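## Task

Carry the tray from the staging bench over to the work bench. Place the tray's sample tube (cap marked with an orange dot) in the centre hole of one adapter in the centrifuge rotor, and place the water blank (white dot) in the centre hole of the adapter directly across from it. Every tube has to be pushed fully down, and every rotor bucket has to end up hanging vertically. A tube touching the floor means failure. The bottles on the tray must finish upright in the tray. The tray must end resting on the work bench with nothing overhanging its edge. One or both robots may be used. At the end, open the grippers and back away. A robot that falls or is left leaning means failure. Anything that stays in place only because a robot holds it is not counted.

## Robot and tools

Robots. There are two identical Hello Robot Stretch 3 units, r1 and r2. Each has a two-wheel differential base (0.33 m long, 0.34 m wide, with a passive omni wheel at the rear), a lift on a mast and one telescoping arm. The arm sticks out to the robot's RIGHT side, so to move the gripper forward or back you drive the base. The base cannot move sideways. It turns about the point midway between the drive wheels, 0.05 m behind the front edge. A stowed robot (arm in, wrist folded) sweeps a circle of radius 0.28 m when it turns. An unfolded level wrist reaches past that circle.

Frames. Each robot reports in its own base frame: origin on the floor between the drive wheels, x forward, y left, z up. hand_pose is the point where the closed fingertips meet, given in this frame. With all wrist joints at zero, its x axis points up, its y axis points back toward the mast and its z axis points to the robot's rear. Odometry is the base frame as it was when the scene began. Because each robot uses its own frames, you can only tell the robots' relative positions from the images, lidar_m, wrist_depth_mm and head_depth_mm.

execute_actions. The argument "actions" is a list holding one action or none. An empty list just returns the state and images. The action is an object keyed by "r1" and/or "r2". Under each key you can give:
- "base": exactly one of {"translate_m": d}, a straight drive of d metres from where the base was last reported (forward positive, -1 to 1), or {"rotate_rad": d}, a turn on the spot (counter-clockwise seen from above positive, -3.2 to 3.2). Both are offsets, not poses.
- "joints": absolute targets by name. lift_m 0 to 1.1 (arm height); arm_m 0 to 0.52 (extension); wrist_yaw_rad -1.345 to 4.42 (0 along the arm, positive toward the front, 3.0 folded over the base); wrist_pitch_rad -1.57 to 0.451 (0 level, negative tips fingers down); wrist_roll_rad -2.911 to 2.911 (0 fingers side by side, level); gripper_m -0.089 to 0.179 (larger is wider; the real tip gap is about 0.007 less when nearly shut and 0.025 less when wide, and 0 below 0.007); head_pan_rad -3.953 to 1.73 (0 ahead, positive left, -1.57 looks along the arm); head_tilt_rad -1.53 to 0.419 (negative down).
- "contact_limits": {"arm_m": n}, n a motor_effort percentage 1 to 100; the arm stops (contact_stop) when its effort reaches about n (or -n when retracting), and the limit also caps its holding force until the next action.
All motions in an action start at once. An action lasts at most 15 s. A joint, base or robot you leave out may still be pushing toward an old target. Unknown keys or out-of-range values reject the whole call. "cameras" picks which images come back: r1_head_camera, r1_nav_camera, r1_wrist_camera, r2_head_camera, r2_nav_camera, r2_wrist_camera, or "all"; null or omitted means all, [] none. If a result reports a stop, later motion calls in the same reply are skipped.

wait: "seconds" 0 to 10; commands nothing and returns state and images. zoom_image: "camera" plus "region" [x0, y0, x1, y1] in pixels of that camera's latest full image, at most 504 by 504. finished_scene: "scene", the current scene's number; it is final and reports success, then gives the next task.

Reading results. base_status and joint_status tell how each commanded motion ended: "done" (for the base, the wheels turned the commanded amount even if they slipped), "off_target" (stuck short and maybe still pushing), "contact_stop", "time_out", "torque_fault". After the last three the old target is dropped and the joint holds where it stopped, except that after a contact stop the arm or lift goes slack until commanded again; a slack lift may sink under load or be pushed up by closing fingers on a surface. on_its_own covers uncommanded joints; "held at" is the held target, not the actual position. motor_effort is percent of maximum, positive toward higher values, peak in brackets; readings carry sizable fixed and random errors. Positive wheel effort pushes forward. lidar_m: 12 distances in metres, 30-degree sectors starting straight ahead and going counter-clockwise (4th left, 7th behind, 10th right), in a plane 0.17 m up, range 0.15 to 12, "-" for nothing; it misses clear objects and its own robot, sees the other robot, and parts of sectors 5, 6, 9, 10 may be hidden. wrist_depth_mm (45 to 1000) and head_depth_mm (280 to 4000, image sideways) are 7x7 grids of median depths, top-left first. base_tilt is in degrees, forward and right positive, with a fixed error up to about 4. turned_by_wheels and turned_by_imu give the turn since the last result. base_odometry counts wheel slip as travel.

Speed and wrist. The base is fast (0.30 m/s, 1.9 rad/s) only when lift_m < 0.30, arm_m < 0.03 and wrist_yaw_rad > 2.54; otherwise 0.10 m/s and 0.63 rad/s. Fold or unfold the wrist only with lift_m 0.32 to 0.95, wrist_pitch_rad -0.4 and roll near 0; once folded, lift may go down to 0.25. With yaw below -0.4 keep pitch at -0.5 or lower.

Gripping. Close to a value below the object's width to grip; to let go, open at least 0.02 above where the tips met the object. Neither the reading nor "done" proves a grasp. Too hard a squeeze triggers a guard that weakens it; send a new value to squeeze again.

Avoid. Robots pressing against each other fails the run, and once bases touch even millimetres more is a hard press. Two robots carrying one load will drift apart by up to 2.5 cm per metre, which can tip them. Pushing the arm into something solid with the gripper above about 0.45 m, pushing again after a contact stop, driving while holding something fixed, or snagging furniture (worst when reversing) can tip a robot; if so, reverse in small steps, free the gripper and lower lift_m to about 0.2. Wrist, head and base have no contact stop; long hard pushing shuts a wrist servo off for 10 s. Avoid drops, slips, slams and hard hits. Loose objects may get an occasional small push. The robots keep running on their last command while you compose a reply.

Each tool is called after ">>>" as name(argument=value, ...), one argument or row to a line, values as JSON.

## Session

>>> execute_actions(
  actions=[],
)

Scene clock: 0.00 s.
r1.base_odometry: x=+0.000 y=+0.000 heading=+0.000 (m, m, rad; r1's odometry frame)
r1.turned_by_wheels: +0.000 (rad since the last result)
r1.turned_by_imu: +0.000 (rad since the last result)
r1.base_tilt: forward=-0.7 right=-0.3 (deg)
r1.lidar_m: 1.48 2.99 1.74 2.88 1.60 0.86 0.71 0.70 0.78 1.24 3.09 2.42
r1.head_depth_mm: 1935 2851 - - - 1830 2406 / 1938 2889 - - - 1771 2315 / 1959 2943 - - - 1609 2250 / 1971 2982 - - - 1888 2130 / 1997 3037 - - - 3251 2130 / 2022 3094 - - - 3471 2313 / 2025 3114 3963 3938 3924 3402 2286
r1.base_status: not commanded
r1.joint_positions: lift_m=+0.552 arm_m=-0.001 wrist_yaw_rad=+2.892 wrist_pitch_rad=-0.480 wrist_roll_rad=+0.008 gripper_m=+0.037 head_pan_rad=+0.001 head_tilt_rad=-0.014
r1.joint_status: not commanded
r1.motor_effort: left_wheel=+0 right_wheel=-1 lift_m=+23 arm_m=-1 wrist_yaw_rad=-1 wrist_pitch_rad=+6 wrist_roll_rad=+0 gripper_m=+0 head_pan_rad=+0 head_tilt_rad=+1 (%)
r1.hand_pose: x=+0.0323 y=+0.0655 z=+0.5513 quat_wxyz=(+0.253, +0.705, +0.080, +0.658) (m; r1's base frame)
r1.wrist_depth_mm: - - - - - - - / - - - - - - - / - - - - - - - / - - - - - - - / 987 - 991 924 942 931 925 / 855 786 - 806 - 764 765 / 719 722 689 709 667 679 673
r2.base_odometry: x=+0.000 y=+0.000 heading=+0.000 (m, m, rad; r2's odometry frame)
r2.turned_by_wheels: +0.000 (rad since the last result)
r2.turned_by_imu: +0.000 (rad since the last result)
r2.base_tilt: forward=+0.7 right=-0.8 (deg)
r2.lidar_m: 1.36 4.33 1.53 1.10 1.06 1.09 1.48 3.85 1.41 1.24 2.97 1.38
r2.head_depth_mm: 1946 2883 - - - 1575 2149 / 1935 2864 - - - 1612 2262 / 1915 2795 - - - 1645 2485 / 1922 2775 - - - 1975 2510 / 1899 2589 - - - 2676 2446 / 1874 2546 - - 2806 2796 2440 / 1882 2530 - - - 3708 2604
r2.base_status: not commanded
r2.joint_positions: lift_m=+0.397 arm_m=-0.001 wrist_yaw_rad=+3.003 wrist_pitch_rad=-0.458 wrist_roll_rad=+0.019 gripper_m=+0.037 head_pan_rad=+0.000 head_tilt_rad=-0.001
r2.joint_status: not commanded
r2.motor_effort: left_wheel=-1 right_wheel=+0 lift_m=+35 arm_m=+1 wrist_yaw_rad=+1 wrist_pitch_rad=+6 wrist_roll_rad=+0 gripper_m=-1 head_pan_rad=+0 head_tilt_rad=+1 (%)
r2.hand_pose: x=+0.0089 y=+0.0731 z=+0.4003 quat_wxyz=(+0.209, +0.704, +0.111, +0.669) (m; r2's base frame)
r2.wrist_depth_mm: 811 - - - - - - / 848 - - - - - - / 897 979 - - - - - / 865 858 850 857 852 847 853 / 723 714 - 720 715 720 708 / 616 619 - 616 627 611 601 / 537 542 - 561 535 531 537
pictures: r1_head_camera (sideways: a quarter turn clockwise sets it upright), r1_nav_camera (sideways: a quarter turn counterclockwise sets it upright), r1_wrist_camera, r2_head_camera (sideways: a quarter turn clockwise sets it upright), r2_nav_camera (sideways: a quarter turn counterclockwise sets it upright), r2_wrist_camera
Images, in order (width x height): r1_head_camera 896x504, r1_nav_camera 672x504, r1_wrist_camera 644x364, r2_head_camera 896x504, r2_nav_camera 672x504, r2_wrist_camera 644x364.

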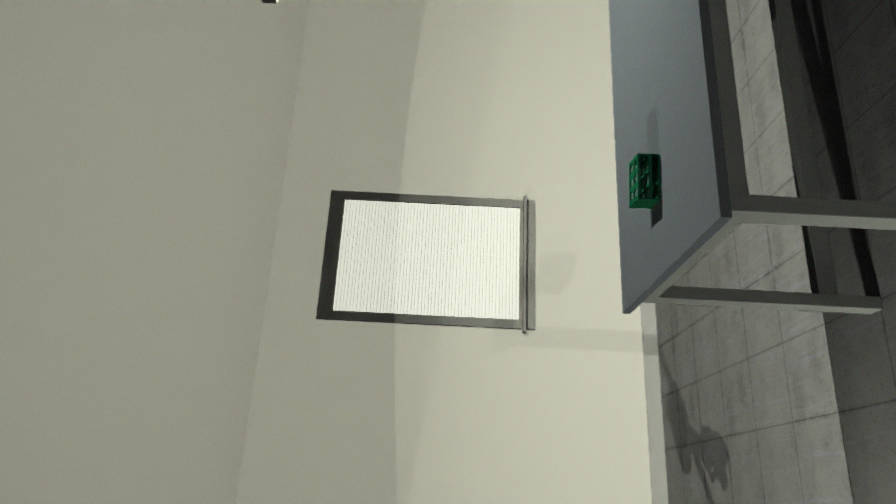

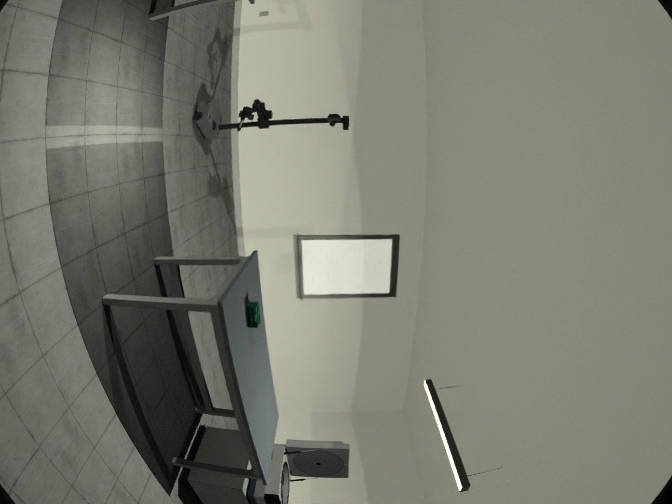

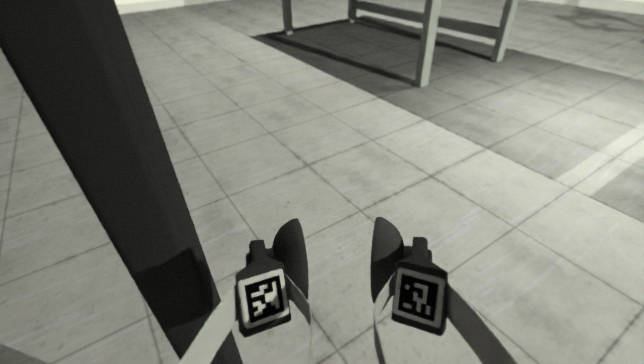

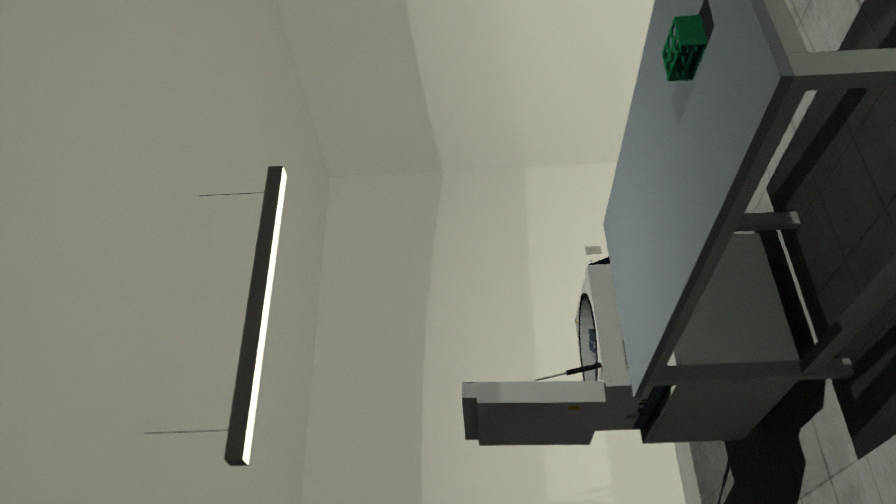

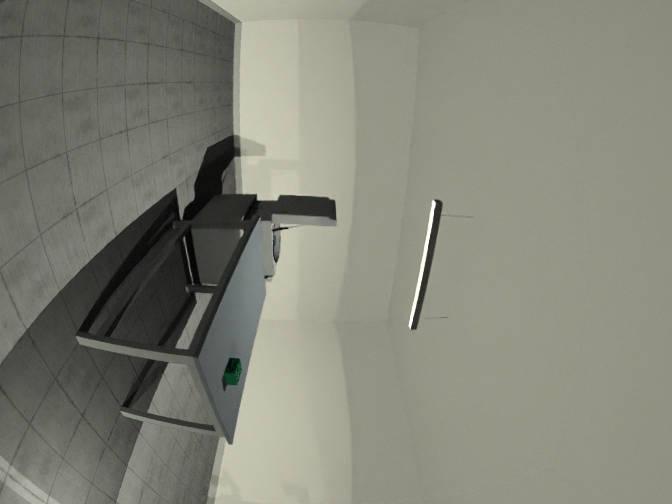

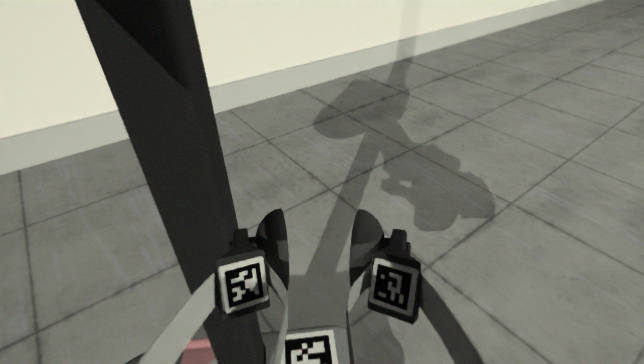

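>>> execute_actions(
  actions=[
    {"r1":{"joints":{"head_pan_rad":-3.3,"head_tilt_rad":-0.4}},"r2":{"joints":{"head_pan_rad":-1.4,"head_tilt_rad":-0.4}}},
  ],
  cameras=["r1_head_camera","r1_nav_camera","r2_nav_camera"],
)

>>> execute_actions(
  actions=[
    {"r1":{"joints":{"head_pan_rad":1.6,"head_tilt_rad":-0.4}},"r2":{"joints":{"head_pan_rad":-3.3,"head_tilt_rad":-0.4}}},
  ],
  cameras=["r1_head_camera","r1_nav_camera","r2_nav_camera"],
)

Scene clock: 3.63 s.
r1.base_odometry: x=+0.000 y=+0.000 heading=+0.000 (m, m, rad; r1's odometry frame)
r1.turned_by_wheels: +0.000 (rad since the last result)
r1.turned_by_imu: +0.000 (rad since the last result)
r1.base_tilt: forward=-0.7 right=-0.4 (deg)
r1.lidar_m: 1.48 3.00 1.75 2.88 1.61 0.86 0.71 0.70 0.78 1.24 3.10 2.43
r1.head_depth_mm: 775 841 918 1016 1134 1288 1406 / 732 790 860 941 1046 1169 1319 / 692 746 805 880 968 1071 1206 / 658 704 759 823 904 995 1100 / 626 668 718 774 842 921 1018 / 598 637 680 733 792 862 943 / 572 607 646 694 747 807 880
r1.base_status: not commanded
r1.joint_positions: lift_m=+0.552 arm_m=-0.001 wrist_yaw_rad=+2.892 wrist_pitch_rad=-0.480 wrist_roll_rad=+0.008 gripper_m=+0.037 head_pan_rad=-3.293 head_tilt_rad=-0.395
r1.joint_status: all done
r1.motor_effort: left_wheel=+0(1) right_wheel=-1(0) lift_m=+24(24) arm_m=+0(1) wrist_yaw_rad=+1(0) wrist_pitch_rad=+6(6) wrist_roll_rad=+1(1) gripper_m=+1(0) head_pan_rad=-4(56) head_tilt_rad=-3(19) (%)
r1.hand_pose: x=+0.0323 y=+0.0655 z=+0.5513 quat_wxyz=(+0.253, +0.705, +0.080, +0.658) (m; r1's base frame)
r1.wrist_depth_mm: - - - - - - - / - - - - - - - / - - - - - - - / - - - - - - - / 968 - 943 951 937 893 857 / 823 810 - 787 - 782 766 / 716 698 664 687 687 668 688
r2.base_odometry: x=+0.000 y=+0.000 heading=+0.000 (m, m, rad; r2's odometry frame)
r2.turned_by_wheels: +0.000 (rad since the last result)
r2.turned_by_imu: +0.000 (rad since the last result)
r2.base_tilt: forward=+0.7 right=-0.9 (deg)
r2.lidar_m: 1.36 4.35 1.52 1.10 1.06 1.09 1.48 3.84 1.41 1.24 2.97 1.37
r2.head_depth_mm: - - - 1466 2214 1655 1478 / 3798 - - 1500 2293 1722 1472 / 3634 3880 - 1851 2320 1855 1471 / 3487 3691 3855 3362 2346 1848 1495 / 3342 3554 3696 3656 2454 1850 1494 / 3245 3409 3623 3645 2509 1865 1496 / 3135 3311 3461 3593 2502 1865 1503
r2.base_status: not commanded
r2.joint_positions: lift_m=+0.397 arm_m=-0.001 wrist_yaw_rad=+3.003 wrist_pitch_rad=-0.458 wrist_roll_rad=+0.019 gripper_m=+0.037 head_pan_rad=-1.393 head_tilt_rad=-0.395
r2.joint_status: all done
r2.motor_effort: left_wheel=-1(1) right_wheel=+0(0) lift_m=+35(35) arm_m=+1(1) wrist_yaw_rad=+0(0) wrist_pitch_rad=+6(6) wrist_roll_rad=+0(0) gripper_m=-1(0) head_pan_rad=-4(51) head_tilt_rad=-2(19) (%)
r2.hand_pose: x=+0.0089 y=+0.0731 z=+0.4003 quat_wxyz=(+0.209, +0.704, +0.111, +0.669) (m; r2's base frame)
r2.wrist_depth_mm: 818 - - - - - - / 854 - - - - - - / 878 956 - - - - - / 850 850 852 855 852 856 874 / 721 715 - 712 727 715 709 / 622 614 - 607 632 608 611 / 535 544 - 564 539 529 536
pictures: r1_head_camera (sideways: a quarter turn clockwise sets it upright), r1_nav_camera (sideways: a quarter turn counterclockwise sets it upright), r2_nav_camera (sideways: a quarter turn counterclockwise sets it upright)
camera_calibration (this result's frames):
r1_head_camera: T_world_to_cam=[[0.371646, -0.014489, -0.928262, 1.23064], [-0.158784, -0.986137, -0.0481797, 0.0650513], [-0.914695, 0.165299, -0.368794, 0.446886], [0, 0, 0, 1]] pos_world=[-0.0382675, 0.00811034, 1.3103]
r1_nav_camera: T_world_to_cam=[[-0.373645, 0.070609, 0.92488, -1.16156], [0.125601, 0.991766, -0.0249735, 0.0837419], [-0.919029, 0.106835, -0.379437, 0.46017], [0, 0, 0, 1]] pos_world=[-0.0216191, -0.0501979, 1.251]
r2_nav_camera: T_world_to_cam=[[0.0833383, -0.342223, 0.935916, -1.17978], [-0.976813, -0.213915, 0.0087609, 0.0459859], [0.197208, -0.914945, -0.352115, 0.416997], [0, 0, 0, 1]] pos_world=[0.0610056, -0.012382, 1.25061]
Images, in order (width x height): r1_head_camera 896x504, r1_nav_camera 672x504, r2_nav_camera 672x504.

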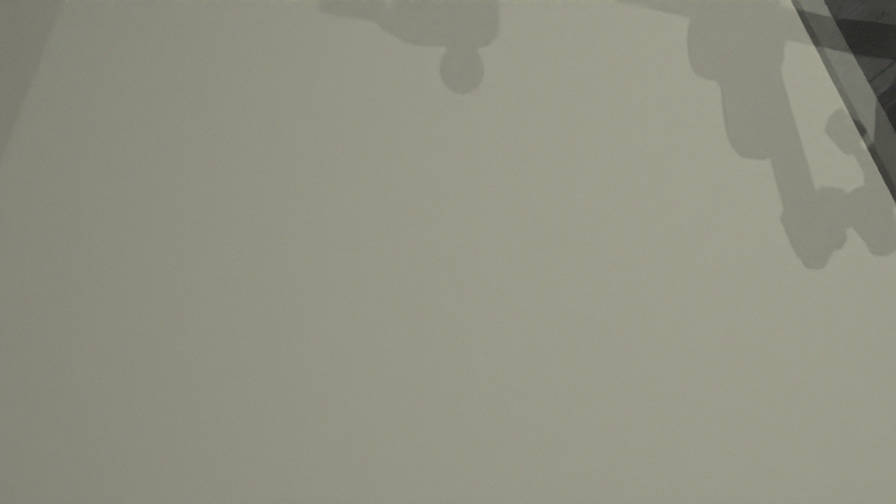

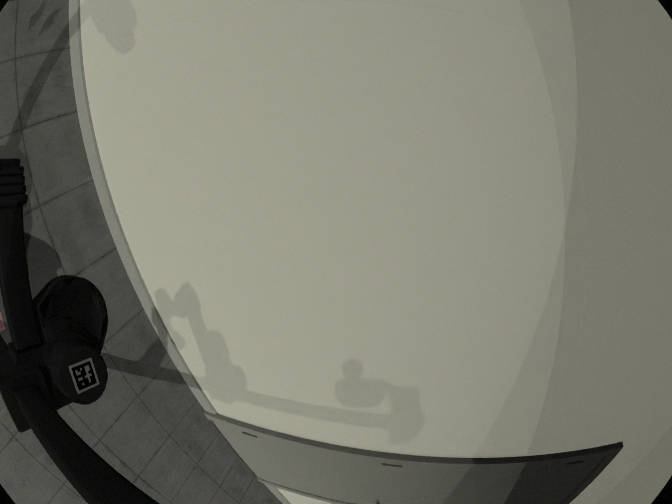

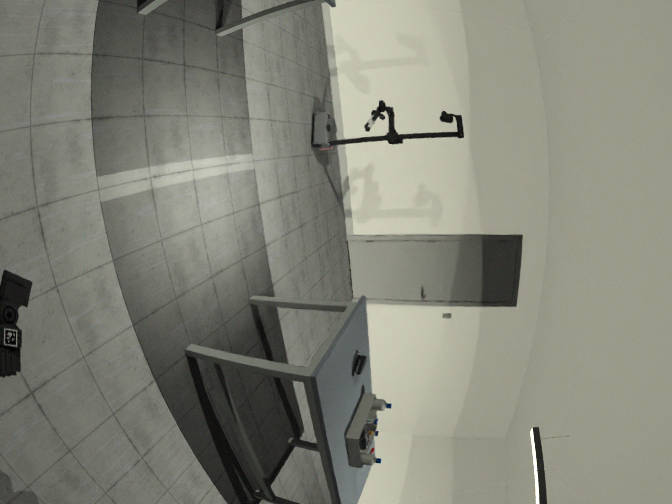

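Scene clock: 6.53 s.
r1.base_odometry: x=+0.000 y=+0.000 heading=+0.000 (m, m, rad; r1's odometry frame)
r1.turned_by_wheels: +0.000 (rad since the last result)
r1.turned_by_imu: +0.000 (rad since the last result)
r1.base_tilt: forward=-0.8 right=-0.3 (deg)
r1.lidar_m: 1.48 3.00 1.75 2.89 1.60 0.86 0.70 0.70 0.78 1.24 3.10 2.43
r1.head_depth_mm: - - - 3312 2461 1855 1494 / - - - 3678 2437 1842 1477 / - - - 3382 2437 1821 1469 / - - - 3534 2409 1814 1459 / - - - 3545 2391 1799 1452 / - - - 3459 2349 1787 1439 / 3957 - - 3434 2333 1774 1426
r1.base_status: not commanded
r1.joint_positions: lift_m=+0.552 arm_m=-0.001 wrist_yaw_rad=+2.892 wrist_pitch_rad=-0.480 wrist_roll_rad=+0.008 gripper_m=+0.037 head_pan_rad=+1.593 head_tilt_rad=-0.395
r1.joint_status: all done
r1.motor_effort: left_wheel=+1(0) right_wheel=+0(1) lift_m=+23(24) arm_m=+0(0) wrist_yaw_rad=+0(0) wrist_pitch_rad=+6(6) wrist_roll_rad=+1(1) gripper_m=+1(0) head_pan_rad=+5(57) head_tilt_rad=-2(2) (%)
r1.hand_pose: x=+0.0323 y=+0.0655 z=+0.5513 quat_wxyz=(+0.253, +0.705, +0.080, +0.658) (m; r1's base frame)
r1.wrist_depth_mm: - - - - - - - / - - - - - - - / - - - - - - - / - - - - - - - / 971 - 995 925 941 939 886 / 812 801 - 786 - 788 771 / 723 714 682 685 672 693 689
r2.base_odometry: x=+0.000 y=+0.000 heading=+0.000 (m, m, rad; r2's odometry frame)
r2.turned_by_wheels: +0.000 (rad since the last result)
r2.turned_by_imu: +0.000 (rad since the last result)
r2.base_tilt: forward=+0.7 right=-0.8 (deg)
r2.lidar_m: 1.36 4.34 1.52 1.10 1.07 1.09 1.47 3.86 1.40 1.24 2.98 1.37
r2.head_depth_mm: 1031 1085 1144 1206 1279 1349 1405 / 1115 1181 1248 1321 1413 1510 1474 / 1213 1287 1370 1468 1578 1663 1474 / 1332 1422 1519 1641 1778 1794 1491 / 1482 1596 1713 1869 2020 1859 1493 / 1659 1799 1959 2149 2288 1866 1501 / 1894 2068 2290 2529 2477 1866 1505
r2.base_status: not commanded
r2.joint_positions: lift_m=+0.397 arm_m=-0.001 wrist_yaw_rad=+3.003 wrist_pitch_rad=-0.458 wrist_roll_rad=+0.019 gripper_m=+0.037 head_pan_rad=-3.293 head_tilt_rad=-0.395
r2.joint_status: all done
r2.motor_effort: left_wheel=-1(1) right_wheel=+0(0) lift_m=+35(35) arm_m=+1(1) wrist_yaw_rad=+0(0) wrist_pitch_rad=+6(6) wrist_roll_rad=+0(0) gripper_m=+0(1) head_pan_rad=-4(48) head_tilt_rad=-2(3) (%)
r2.hand_pose: x=+0.0089 y=+0.0731 z=+0.4003 quat_wxyz=(+0.209, +0.704, +0.111, +0.669) (m; r2's base frame)
r2.wrist_depth_mm: 796 - - - - - - / 858 - - - - - - / 896 990 - - - - - / 858 867 868 852 855 851 837 / 719 706 - 709 724 711 703 / 610 613 - 617 629 608 609 / 537 544 - 566 530 534 536
pictures: r1_head_camera (sideways: a quarter turn clockwise sets it upright), r1_nav_camera (sideways: a quarter turn counterclockwise sets it upright), r2_nav_camera (sideways: a quarter turn counterclockwise sets it upright)
camera_calibration (this result's frames):
r1_head_camera: T_world_to_cam=[[0.0497546, -0.368585, -0.928262, 1.2326], [-0.998748, -0.0134811, -0.0481797, 0.0701751], [0.00524434, 0.929496, -0.368794, 0.441274], [0, 0, 0, 1]] pos_world=[0.00644547, 0.0451014, 1.3103]
r1_nav_camera: T_world_to_cam=[[0.00518189, 0.380222, 0.924881, -1.16387], [0.998576, 0.0471382, -0.0249735, 0.0784167], [-0.0530927, 0.923693, -0.379437, 0.454888], [0, 0, 0, 1]] pos_world=[-0.0481228, 0.0186566, 1.251]
r2_nav_camera: T_world_to_cam=[[-0.350971, 0.0318033, 0.935846, -1.17704], [0.113368, 0.993514, 0.00875345, 0.0393455], [-0.929498, 0.109167, -0.3523, 0.424112], [0, 0, 0, 1]] pos_world=[-0.0233576, -0.0479556, 1.2506]
Images, in order (width x height): r1_head_camera 896x504, r1_nav_camera 672x504, r2_nav_camera 672x504.

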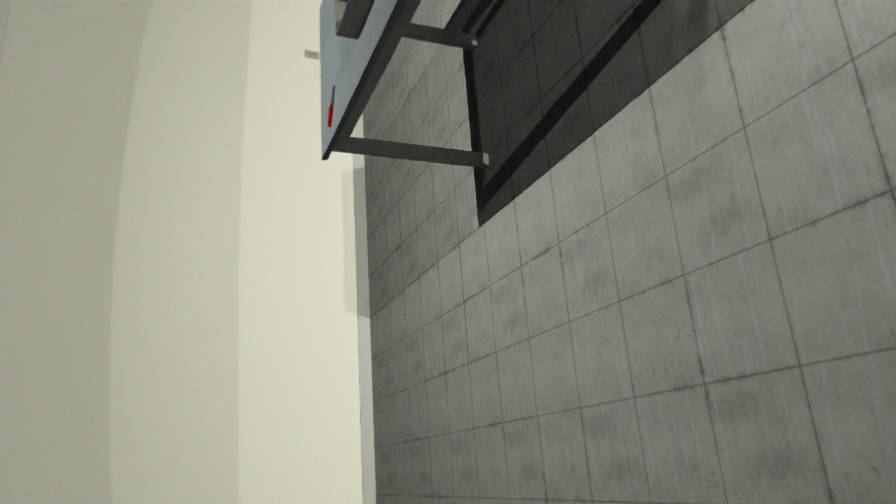

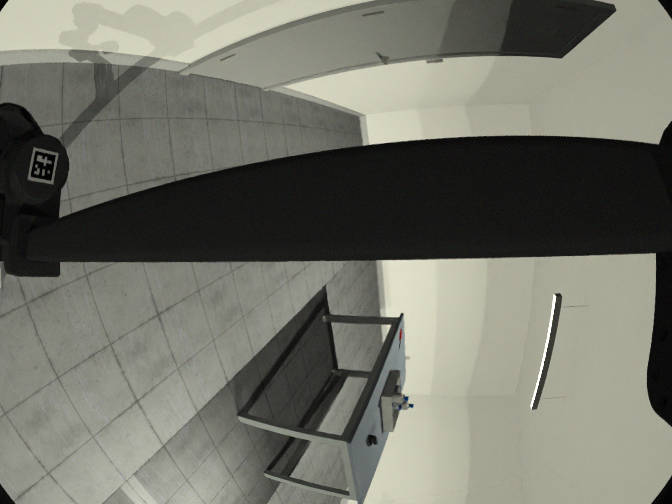

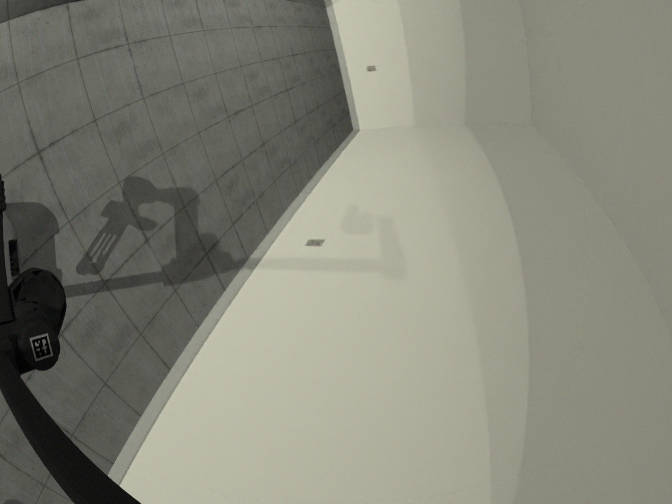

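>>> execute_actions(
  actions=[
    {"r1":{"base":{"rotate_rad":0.34},"joints":{"lift_m":0.28,"wrist_yaw_rad":3.0,"wrist_pitch_rad":-0.4}},"r2":{"base":{"rotate_rad":-1.047},"joints":{"lift_m":0.28,"wrist_pitch_rad":-0.4}}},
  ],
  cameras=[],
)

>>> execute_actions(
  actions=[
    {"r1":{"base":{"translate_m":0.85},"joints":{"head_pan_rad":0,"head_tilt_rad":-0.6}},"r2":{"base":{"translate_m":0.55},"joints":{"head_pan_rad":0,"head_tilt_rad":-0.6}}},
  ],
  cameras=["r1_nav_camera","r2_nav_camera"],
)

>>> execute_actions(
  actions=[
    {"r1":{"base":{"rotate_rad":1.57}},"r2":{"base":{"rotate_rad":1.57}}},
  ],
  cameras=[],
)

>>> execute_actions(
  actions=[
    {"r1":{"base":{"translate_m":1},"joints":{"head_pan_rad":-0.6,"head_tilt_rad":-0.6}},"r2":{"base":{"translate_m":1},"joints":{"head_pan_rad":-0.6,"head_tilt_rad":-0.6}}},
  ],
  cameras=["r1_nav_camera","r2_nav_camera","r1_head_camera"],
)

Scene clock: 17.07 s.
r1.base_odometry: x=+0.000 y=+0.000 heading=+0.340 (m, m, rad; r1's odometry frame)
r1.turned_by_wheels: +0.340 (rad since the last result)
r1.turned_by_imu: +0.341 (rad since the last result)
r1.base_tilt: forward=-0.8 right=-0.3 (deg)
r1.lidar_m: 2.99 1.74 2.82 2.75 1.00 0.73 0.70 0.73 1.00 2.73 2.46 1.48
r1.head_depth_mm: - - - 3783 2486 1855 1489 / - - - 3683 2465 1848 1473 / - - - 3609 2418 1835 1471 / - - - 3581 2430 1808 1458 / - - - 3514 2367 1803 1449 / 2866 2992 3137 3052 2345 1785 1441 / 1993 1961 2061 2122 2131 1768 1431
r1.base_status: done
r1.joint_positions: lift_m=+0.280 arm_m=-0.001 wrist_yaw_rad=+2.998 wrist_pitch_rad=-0.420 wrist_roll_rad=+0.008 gripper_m=+0.037 head_pan_rad=+1.593 head_tilt_rad=-0.395
r1.joint_status: all done
r1.motor_effort: left_wheel=-1(4) right_wheel=+2(4) lift_m=+21(20) arm_m=+0(1) wrist_yaw_rad=+1(4) wrist_pitch_rad=+10(9) wrist_roll_rad=+0(0) gripper_m=+0(0) head_pan_rad=+5(6) head_tilt_rad=-2(2) (%)
r1.hand_pose: x=+0.0107 y=+0.0779 z=+0.2924 quat_wxyz=(+0.197, +0.703, +0.097, +0.677) (m; r1's base frame)
r1.wrist_depth_mm: - - - - - - - / - - - - - - - / 957 - 970 973 921 934 946 / 772 785 745 751 746 705 714 / 624 619 619 602 622 594 581 / 528 518 - 527 - 497 491 / 459 - - - 425 436 427
r2.base_odometry: x=+0.000 y=+0.000 heading=-1.047 (m, m, rad; r2's odometry frame)
r2.turned_by_wheels: -1.047 (rad since the last result)
r2.turned_by_imu: -1.053 (rad since the last result)
r2.base_tilt: forward=+0.7 right=-0.9 (deg)
r2.lidar_m: 2.97 1.38 1.36 4.37 1.53 1.11 1.06 1.09 1.48 3.85 1.41 1.24
r2.head_depth_mm: 978 1046 1119 1201 1296 1412 1470 / 961 1024 1096 1168 1267 1365 1430 / 939 1003 1069 1138 1228 1322 1411 / 920 981 1042 1109 1191 1290 1377 / 905 954 1018 1085 1160 1248 1352 / 886 938 996 1061 1137 1218 1314 / 874 918 974 1037 1105 1186 1278
r2.base_status: done
r2.joint_positions: lift_m=+0.281 arm_m=-0.001 wrist_yaw_rad=+3.003 wrist_pitch_rad=-0.421 wrist_roll_rad=+0.019 gripper_m=+0.037 head_pan_rad=-3.293 head_tilt_rad=-0.395
r2.joint_status: all done
r2.motor_effort: left_wheel=+1(10) right_wheel=-3(9) lift_m=+18(33) arm_m=+1(1) wrist_yaw_rad=+1(0) wrist_pitch_rad=+9(10) wrist_roll_rad=+0(0) gripper_m=+1(1) head_pan_rad=-4(4) head_tilt_rad=-2(2) (%)
r2.hand_pose: x=+0.0096 y=+0.0779 z=+0.2926 quat_wxyz=(+0.196, +0.706, +0.098, +0.673) (m; r2's base frame)
r2.wrist_depth_mm: - - - - - - - / - - - - - - - / 905 888 903 905 909 902 901 / 718 718 709 705 709 697 709 / 584 588 - 581 591 585 578 / 495 512 - 520 506 497 492 / - - - - 433 430 431
pictures: none
No camera images: the call's "cameras" was empty. Leave "cameras" out to get every camera's image.

Scene clock: 21.67 s.
r1.base_odometry: x=+0.801 y=+0.283 heading=+0.340 (m, m, rad; r1's odometry frame)
r1.turned_by_wheels: +0.000 (rad since the last result)
r1.turned_by_imu: +0.005 (rad since the last result)
r1.base_tilt: forward=-0.7 right=-0.3 (deg)
r1.lidar_m: 1.60 1.59 1.22 2.60 2.18 1.61 1.56 1.62 2.22 2.12 0.79 1.29
r1.head_depth_mm: 2766 3058 3296 2485 1903 1538 1295 / 2793 3091 3309 2448 1869 1521 1288 / 2802 3072 3236 2427 1870 1515 1283 / 2795 3103 3283 2404 1847 1510 1274 / 2751 3005 3177 2113 1842 1503 1265 / 2848 3135 3314 1940 1817 1494 1260 / 2833 3141 3303 2329 1806 1485 1259
r1.base_status: done
r1.joint_positions: lift_m=+0.280 arm_m=-0.001 wrist_yaw_rad=+2.999 wrist_pitch_rad=-0.419 wrist_roll_rad=+0.008 gripper_m=+0.037 head_pan_rad=+0.007 head_tilt_rad=-0.593
r1.joint_status: all done
r1.motor_effort: left_wheel=-1(4) right_wheel=+1(7) lift_m=+21(21) arm_m=-1(1) wrist_yaw_rad=+0(1) wrist_pitch_rad=+10(10) wrist_roll_rad=+0(0) gripper_m=+1(1) head_pan_rad=-5(57) head_tilt_rad=-3(17) (%)
r1.hand_pose: x=+0.0106 y=+0.0780 z=+0.2926 quat_wxyz=(+0.197, +0.703, +0.097, +0.677) (m; r1's base frame)
r1.wrist_depth_mm: - - - - - - - / - - - - - - - / - - - 957 923 922 906 / 766 752 740 726 752 716 695 / 633 632 641 597 617 594 574 / 531 514 - 513 - 501 490 / 455 - - - 428 433 424
r2.base_odometry: x=+0.275 y=-0.476 heading=-1.047 (m, m, rad; r2's odometry frame)
r2.turned_by_wheels: +0.000 (rad since the last result)
r2.turned_by_imu: +0.001 (rad since the last result)
r2.base_tilt: forward=+0.7 right=-0.9 (deg)
r2.lidar_m: 1.59 1.43 1.05 1.56 2.32 1.67 1.61 1.65 2.24 1.77 0.87 1.31
r2.head_depth_mm: 2723 2994 3151 2376 1847 1513 1272 / 2732 2939 3163 2374 1873 1524 1281 / 2694 2984 3193 2380 1859 1525 1278 / 2674 2947 3129 2411 1865 1528 1286 / 2645 2913 3114 2418 1885 1528 1282 / 2584 2864 3056 1896 1836 1522 1290 / 2654 2893 3089 1971 1836 1525 1289
r2.base_status: done
r2.joint_positions: lift_m=+0.281 arm_m=-0.001 wrist_yaw_rad=+3.003 wrist_pitch_rad=-0.420 wrist_roll_rad=+0.019 gripper_m=+0.037 head_pan_rad=-0.007 head_tilt_rad=-0.593
r2.joint_status: all done
r2.motor_effort: left_wheel=+2(10) right_wheel=-3(7) lift_m=+19(19) arm_m=+1(1) wrist_yaw_rad=-1(0) wrist_pitch_rad=+9(9) wrist_roll_rad=+0(0) gripper_m=+0(0) head_pan_rad=+5(50) head_tilt_rad=-2(14) (%)
r2.hand_pose: x=+0.0096 y=+0.0780 z=+0.2927 quat_wxyz=(+0.196, +0.706, +0.098, +0.673) (m; r2's base frame)
r2.wrist_depth_mm: - - - - - - - / - - - - - - - / 922 869 915 891 906 905 899 / 714 717 711 714 713 704 700 / 588 585 - 587 592 587 581 / 498 520 - 519 512 496 498 / 443 - - - 430 427 431
pictures: r1_nav_camera (sideways: a quarter turn counterclockwise sets it upright), r2_nav_camera (sideways: a quarter turn counterclockwise sets it upright)
camera_calibration (this result's frames):
r1_nav_camera: T_world_to_cam=[[0.554918, -0.00965497, 0.831849, -1.04588], [0.0267603, -0.999208, -0.029449, 0.0901643], [0.831475, 0.0386023, -0.55422, 0.67692], [0, 0, 0, 1]] pos_world=[0.0151234, 0.0538643, 1.24783]
r2_nav_camera: T_world_to_cam=[[0.529004, 0.0176501, 0.848436, -1.06838], [0.0314238, -0.999505, 0.00119988, 0.0496805], [0.848037, 0.0260263, -0.529297, 0.643585], [0, 0, 0, 1]] pos_world=[0.0178332, 0.0517628, 1.24704]
Images, in order (width x height): r1_nav_camera 672x504, r2_nav_camera 672x504.

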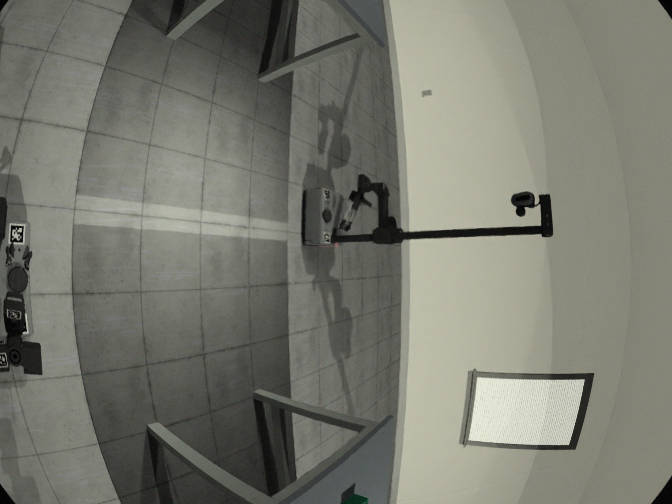

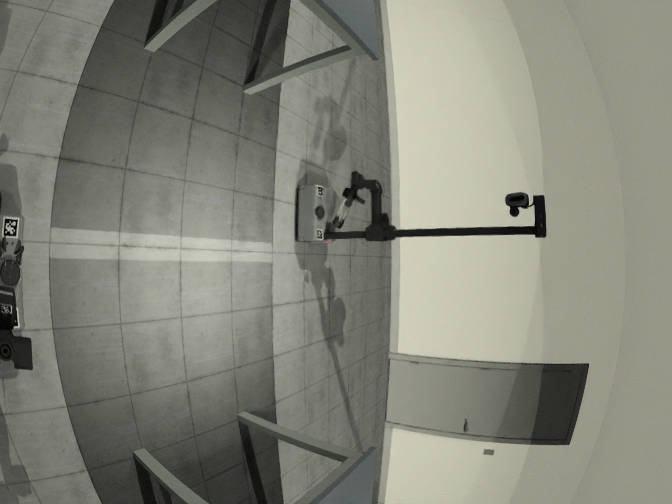

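Scene clock: 23.93 s.
r1.base_odometry: x=+0.801 y=+0.283 heading=+1.910 (m, m, rad; r1's odometry frame)
r1.turned_by_wheels: +1.570 (rad since the last result)
r1.turned_by_imu: +1.568 (rad since the last result)
r1.base_tilt: forward=-0.7 right=-0.2 (deg)
r1.lidar_m: 2.59 2.17 1.61 1.56 1.62 2.22 2.12 0.79 1.29 1.61 1.59 1.21
r1.head_depth_mm: - - 1669 2460 1717 1540 1296 / - - 3308 2444 1874 1525 1285 / - - 3486 2419 1862 1515 1280 / - - 3428 2423 1849 1508 1274 / - - 3385 2385 1841 1493 1269 / - - 3352 2358 1829 1490 1256 / - - 3274 2331 1796 1486 1254
r1.base_status: done
r1.joint_positions: lift_m=+0.280 arm_m=-0.001 wrist_yaw_rad=+2.999 wrist_pitch_rad=-0.419 wrist_roll_rad=+0.008 gripper_m=+0.037 head_pan_rad=+0.007 head_tilt_rad=-0.593
r1.joint_status: not commanded
r1.motor_effort: left_wheel=-2(6) right_wheel=+1(9) lift_m=+21(21) arm_m=-1(1) wrist_yaw_rad=+1(1) wrist_pitch_rad=+10(10) wrist_roll_rad=+0(0) gripper_m=+1(0) head_pan_rad=-5(4) head_tilt_rad=-3(3) (%)
r1.hand_pose: x=+0.0106 y=+0.0780 z=+0.2926 quat_wxyz=(+0.197, +0.703, +0.097, +0.677) (m; r1's base frame)
r1.wrist_depth_mm: - - - - - - - / - - - - - - - / - - 977 963 937 944 878 / 781 781 761 734 733 713 722 / 629 623 638 595 624 584 586 / 527 512 - 528 - 500 490 / 451 - - - 424 428 427
r2.base_odometry: x=+0.275 y=-0.476 heading=+0.523 (m, m, rad; r2's odometry frame)
r2.turned_by_wheels: +1.570 (rad since the last result)
r2.turned_by_imu: +1.575 (rad since the last result)
r2.base_tilt: forward=+0.7 right=-0.8 (deg)
r2.lidar_m: 1.54 2.33 1.67 1.60 1.66 2.24 1.80 0.87 1.31 1.59 1.43 1.05
r2.head_depth_mm: 3905 2300 1376 1145 1311 1472 1285 / 3903 2300 1668 2393 1762 1478 1288 / 2437 2643 2745 2306 1863 1519 1281 / 3793 - 3358 2422 1869 1526 1284 / 3797 - 3354 2397 1876 1520 1292 / 3754 - 3395 2431 1877 1535 1288 / 3711 - 3408 2403 1875 1531 1292
r2.base_status: done
r2.joint_positions: lift_m=+0.281 arm_m=-0.001 wrist_yaw_rad=+3.003 wrist_pitch_rad=-0.420 wrist_roll_rad=+0.019 gripper_m=+0.037 head_pan_rad=-0.007 head_tilt_rad=-0.593
r2.joint_status: not commanded
r2.motor_effort: left_wheel=-3(11) right_wheel=+3(12) lift_m=+19(19) arm_m=+1(1) wrist_yaw_rad=+1(0) wrist_pitch_rad=+9(9) wrist_roll_rad=+0(0) gripper_m=+1(1) head_pan_rad=+5(5) head_tilt_rad=-3(3) (%)
r2.hand_pose: x=+0.0096 y=+0.0780 z=+0.2927 quat_wxyz=(+0.196, +0.706, +0.098, +0.673) (m; r2's base frame)
r2.wrist_depth_mm: - - - - - - - / - - - - - - - / 909 874 906 902 909 880 887 / 712 716 710 700 708 693 707 / 580 581 - 585 593 575 583 / 500 511 - 518 512 496 496 / 444 - - - 431 430 428
pictures: none
No camera images: the call's "cameras" was empty. Leave "cameras" out to get every camera's image.

Scene clock: 29.03 s.
r1.base_odometry: x=+0.469 y=+1.226 heading=+1.910 (m, m, rad; r1's odometry frame)
r1.turned_by_wheels: +0.000 (rad since the last result)
r1.turned_by_imu: +0.006 (rad since the last result)
r1.base_tilt: forward=-0.7 right=-0.3 (deg)
r1.lidar_m: 3.64 2.19 1.59 1.54 1.61 2.23 3.12 1.71 2.34 0.50 0.51 1.62
r1.head_depth_mm: 3659 3891 1321 1007 774 1417 1292 / - - 1270 996 794 1520 1283 / - - 1264 986 1702 1522 1279 / 3758 - 1302 1024 1845 1511 1270 / 3631 3943 1366 2194 1833 1496 1268 / 3416 3726 1521 2164 1829 1490 1260 / 3193 3497 3070 2324 1813 1485 1258
r1.base_status: done
r1.joint_positions: lift_m=+0.280 arm_m=-0.001 wrist_yaw_rad=+2.999 wrist_pitch_rad=-0.419 wrist_roll_rad=+0.008 gripper_m=+0.037 head_pan_rad=-0.593 head_tilt_rad=-0.594
r1.joint_status: all done
r1.motor_effort: left_wheel=-1(5) right_wheel=+1(5) lift_m=+21(21) arm_m=-1(1) wrist_yaw_rad=+0(0) wrist_pitch_rad=+9(10) wrist_roll_rad=+1(1) gripper_m=+0(1) head_pan_rad=-5(50) head_tilt_rad=-3(3) (%)
r1.hand_pose: x=+0.0106 y=+0.0780 z=+0.2926 quat_wxyz=(+0.197, +0.703, +0.097, +0.677) (m; r1's base frame)
r1.wrist_depth_mm: - - - - - - - / - - - - - - - / - - - - 959 925 932 / 774 758 755 757 732 716 723 / 625 618 626 601 614 590 589 / 521 520 - 523 - 495 490 / 453 - - - 422 427 426
r2.base_odometry: x=+1.142 y=+0.023 heading=+0.523 (m, m, rad; r2's odometry frame)
r2.turned_by_wheels: +0.000 (rad since the last result)
r2.turned_by_imu: +0.002 (rad since the last result)
r2.base_tilt: forward=+0.7 right=-0.8 (deg)
r2.lidar_m: 1.45 2.34 1.69 1.62 1.67 2.27 1.81 1.82 2.26 0.40 0.42 0.57
r2.head_depth_mm: 3226 3422 3272 981 762 623 1255 / 3471 3764 1379 987 765 659 1284 / 3882 - 1380 991 768 1479 1284 / 3797 - 1400 992 821 1533 1205 / 3463 3741 1404 996 1810 1455 1290 / 3293 3360 1404 1090 1874 1482 1293 / 3072 3211 1418 1560 1763 1537 1294
r2.base_status: done
r2.joint_positions: lift_m=+0.281 arm_m=-0.001 wrist_yaw_rad=+3.003 wrist_pitch_rad=-0.420 wrist_roll_rad=+0.019 gripper_m=+0.037 head_pan_rad=-0.593 head_tilt_rad=-0.594
r2.joint_status: all done
r2.motor_effort: left_wheel=-4(10) right_wheel=+3(11) lift_m=+19(20) arm_m=+1(1) wrist_yaw_rad=+0(0) wrist_pitch_rad=+9(9) wrist_roll_rad=+0(0) gripper_m=+0(0) head_pan_rad=-4(46) head_tilt_rad=-3(2) (%)
r2.hand_pose: x=+0.0096 y=+0.0780 z=+0.2927 quat_wxyz=(+0.196, +0.706, +0.098, +0.673) (m; r2's base frame)
r2.wrist_depth_mm: - - - - - - - / - - - - - - - / 908 882 914 924 881 895 897 / 711 708 716 704 714 714 700 / 580 588 - 586 596 583 585 / 500 510 - 515 507 493 495 / 445 - - - 428 430 429
pictures: r1_head_camera (sideways: a quarter turn clockwise sets it upright), r1_nav_camera (sideways: a quarter turn counterclockwise sets it upright), r2_nav_camera (sideways: a quarter turn counterclockwise sets it upright)
camera_calibration (this result's frames):
r1_head_camera: T_world_to_cam=[[-0.475672, 0.270357, -0.837044, 1.11682], [0.557195, 0.82894, -0.0489014, 0.0616108], [0.680639, -0.489658, -0.544945, 0.666365], [0, 0, 0, 1]] pos_world=[0.0433577, -0.0267209, 1.30097]
r1_nav_camera: T_world_to_cam=[[0.452758, -0.321454, 0.831671, -1.04503], [-0.542129, -0.839779, -0.0294553, 0.0936428], [0.707889, -0.437537, -0.554486, 0.67802], [0, 0, 0, 1]] pos_world=[0.0439476, 0.0393703, 1.24783]
r2_nav_camera: T_world_to_cam=[[0.451062, -0.278171, 0.848035, -1.06738], [-0.526504, -0.850172, 0.00117071, 0.0531219], [0.72065, -0.447022, -0.529939, 0.645197], [0, 0, 0, 1]] pos_world=[0.0444646, 0.0366644, 1.24703]
Images, in order (width x height): r1_head_camera 896x504, r1_nav_camera 672x504, r2_nav_camera 672x504.

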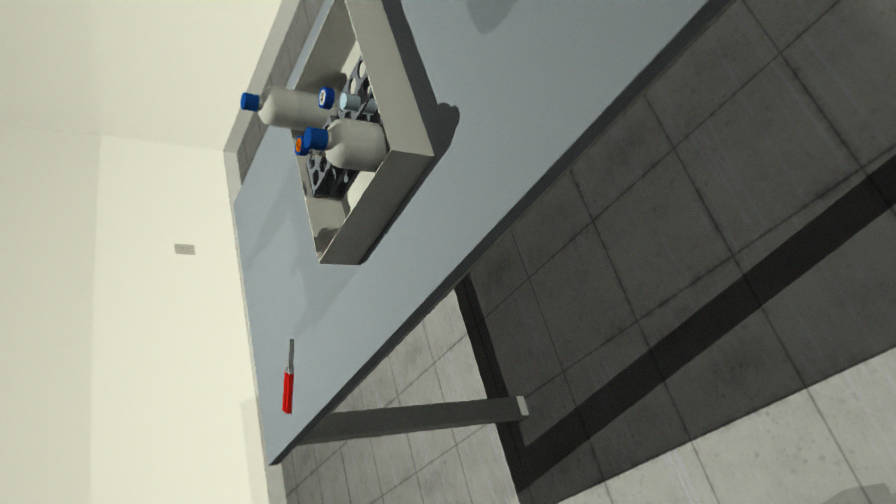

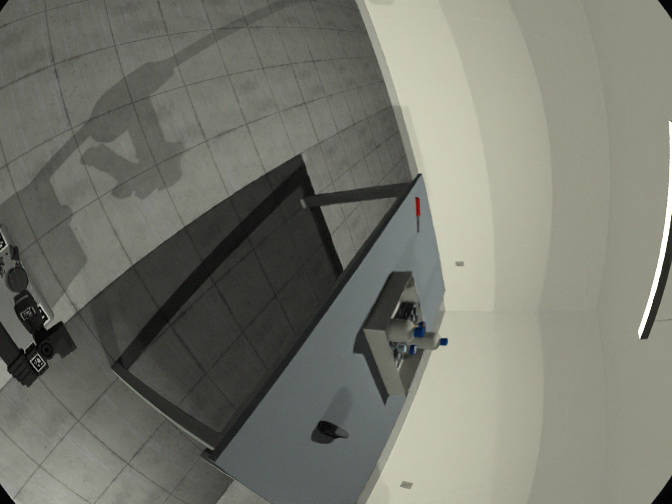

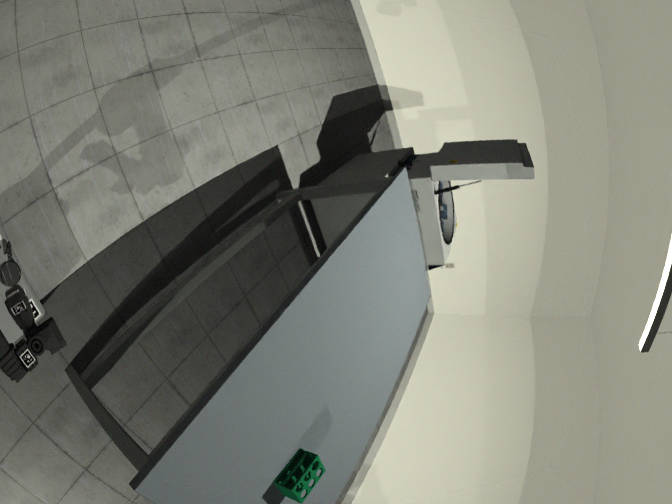

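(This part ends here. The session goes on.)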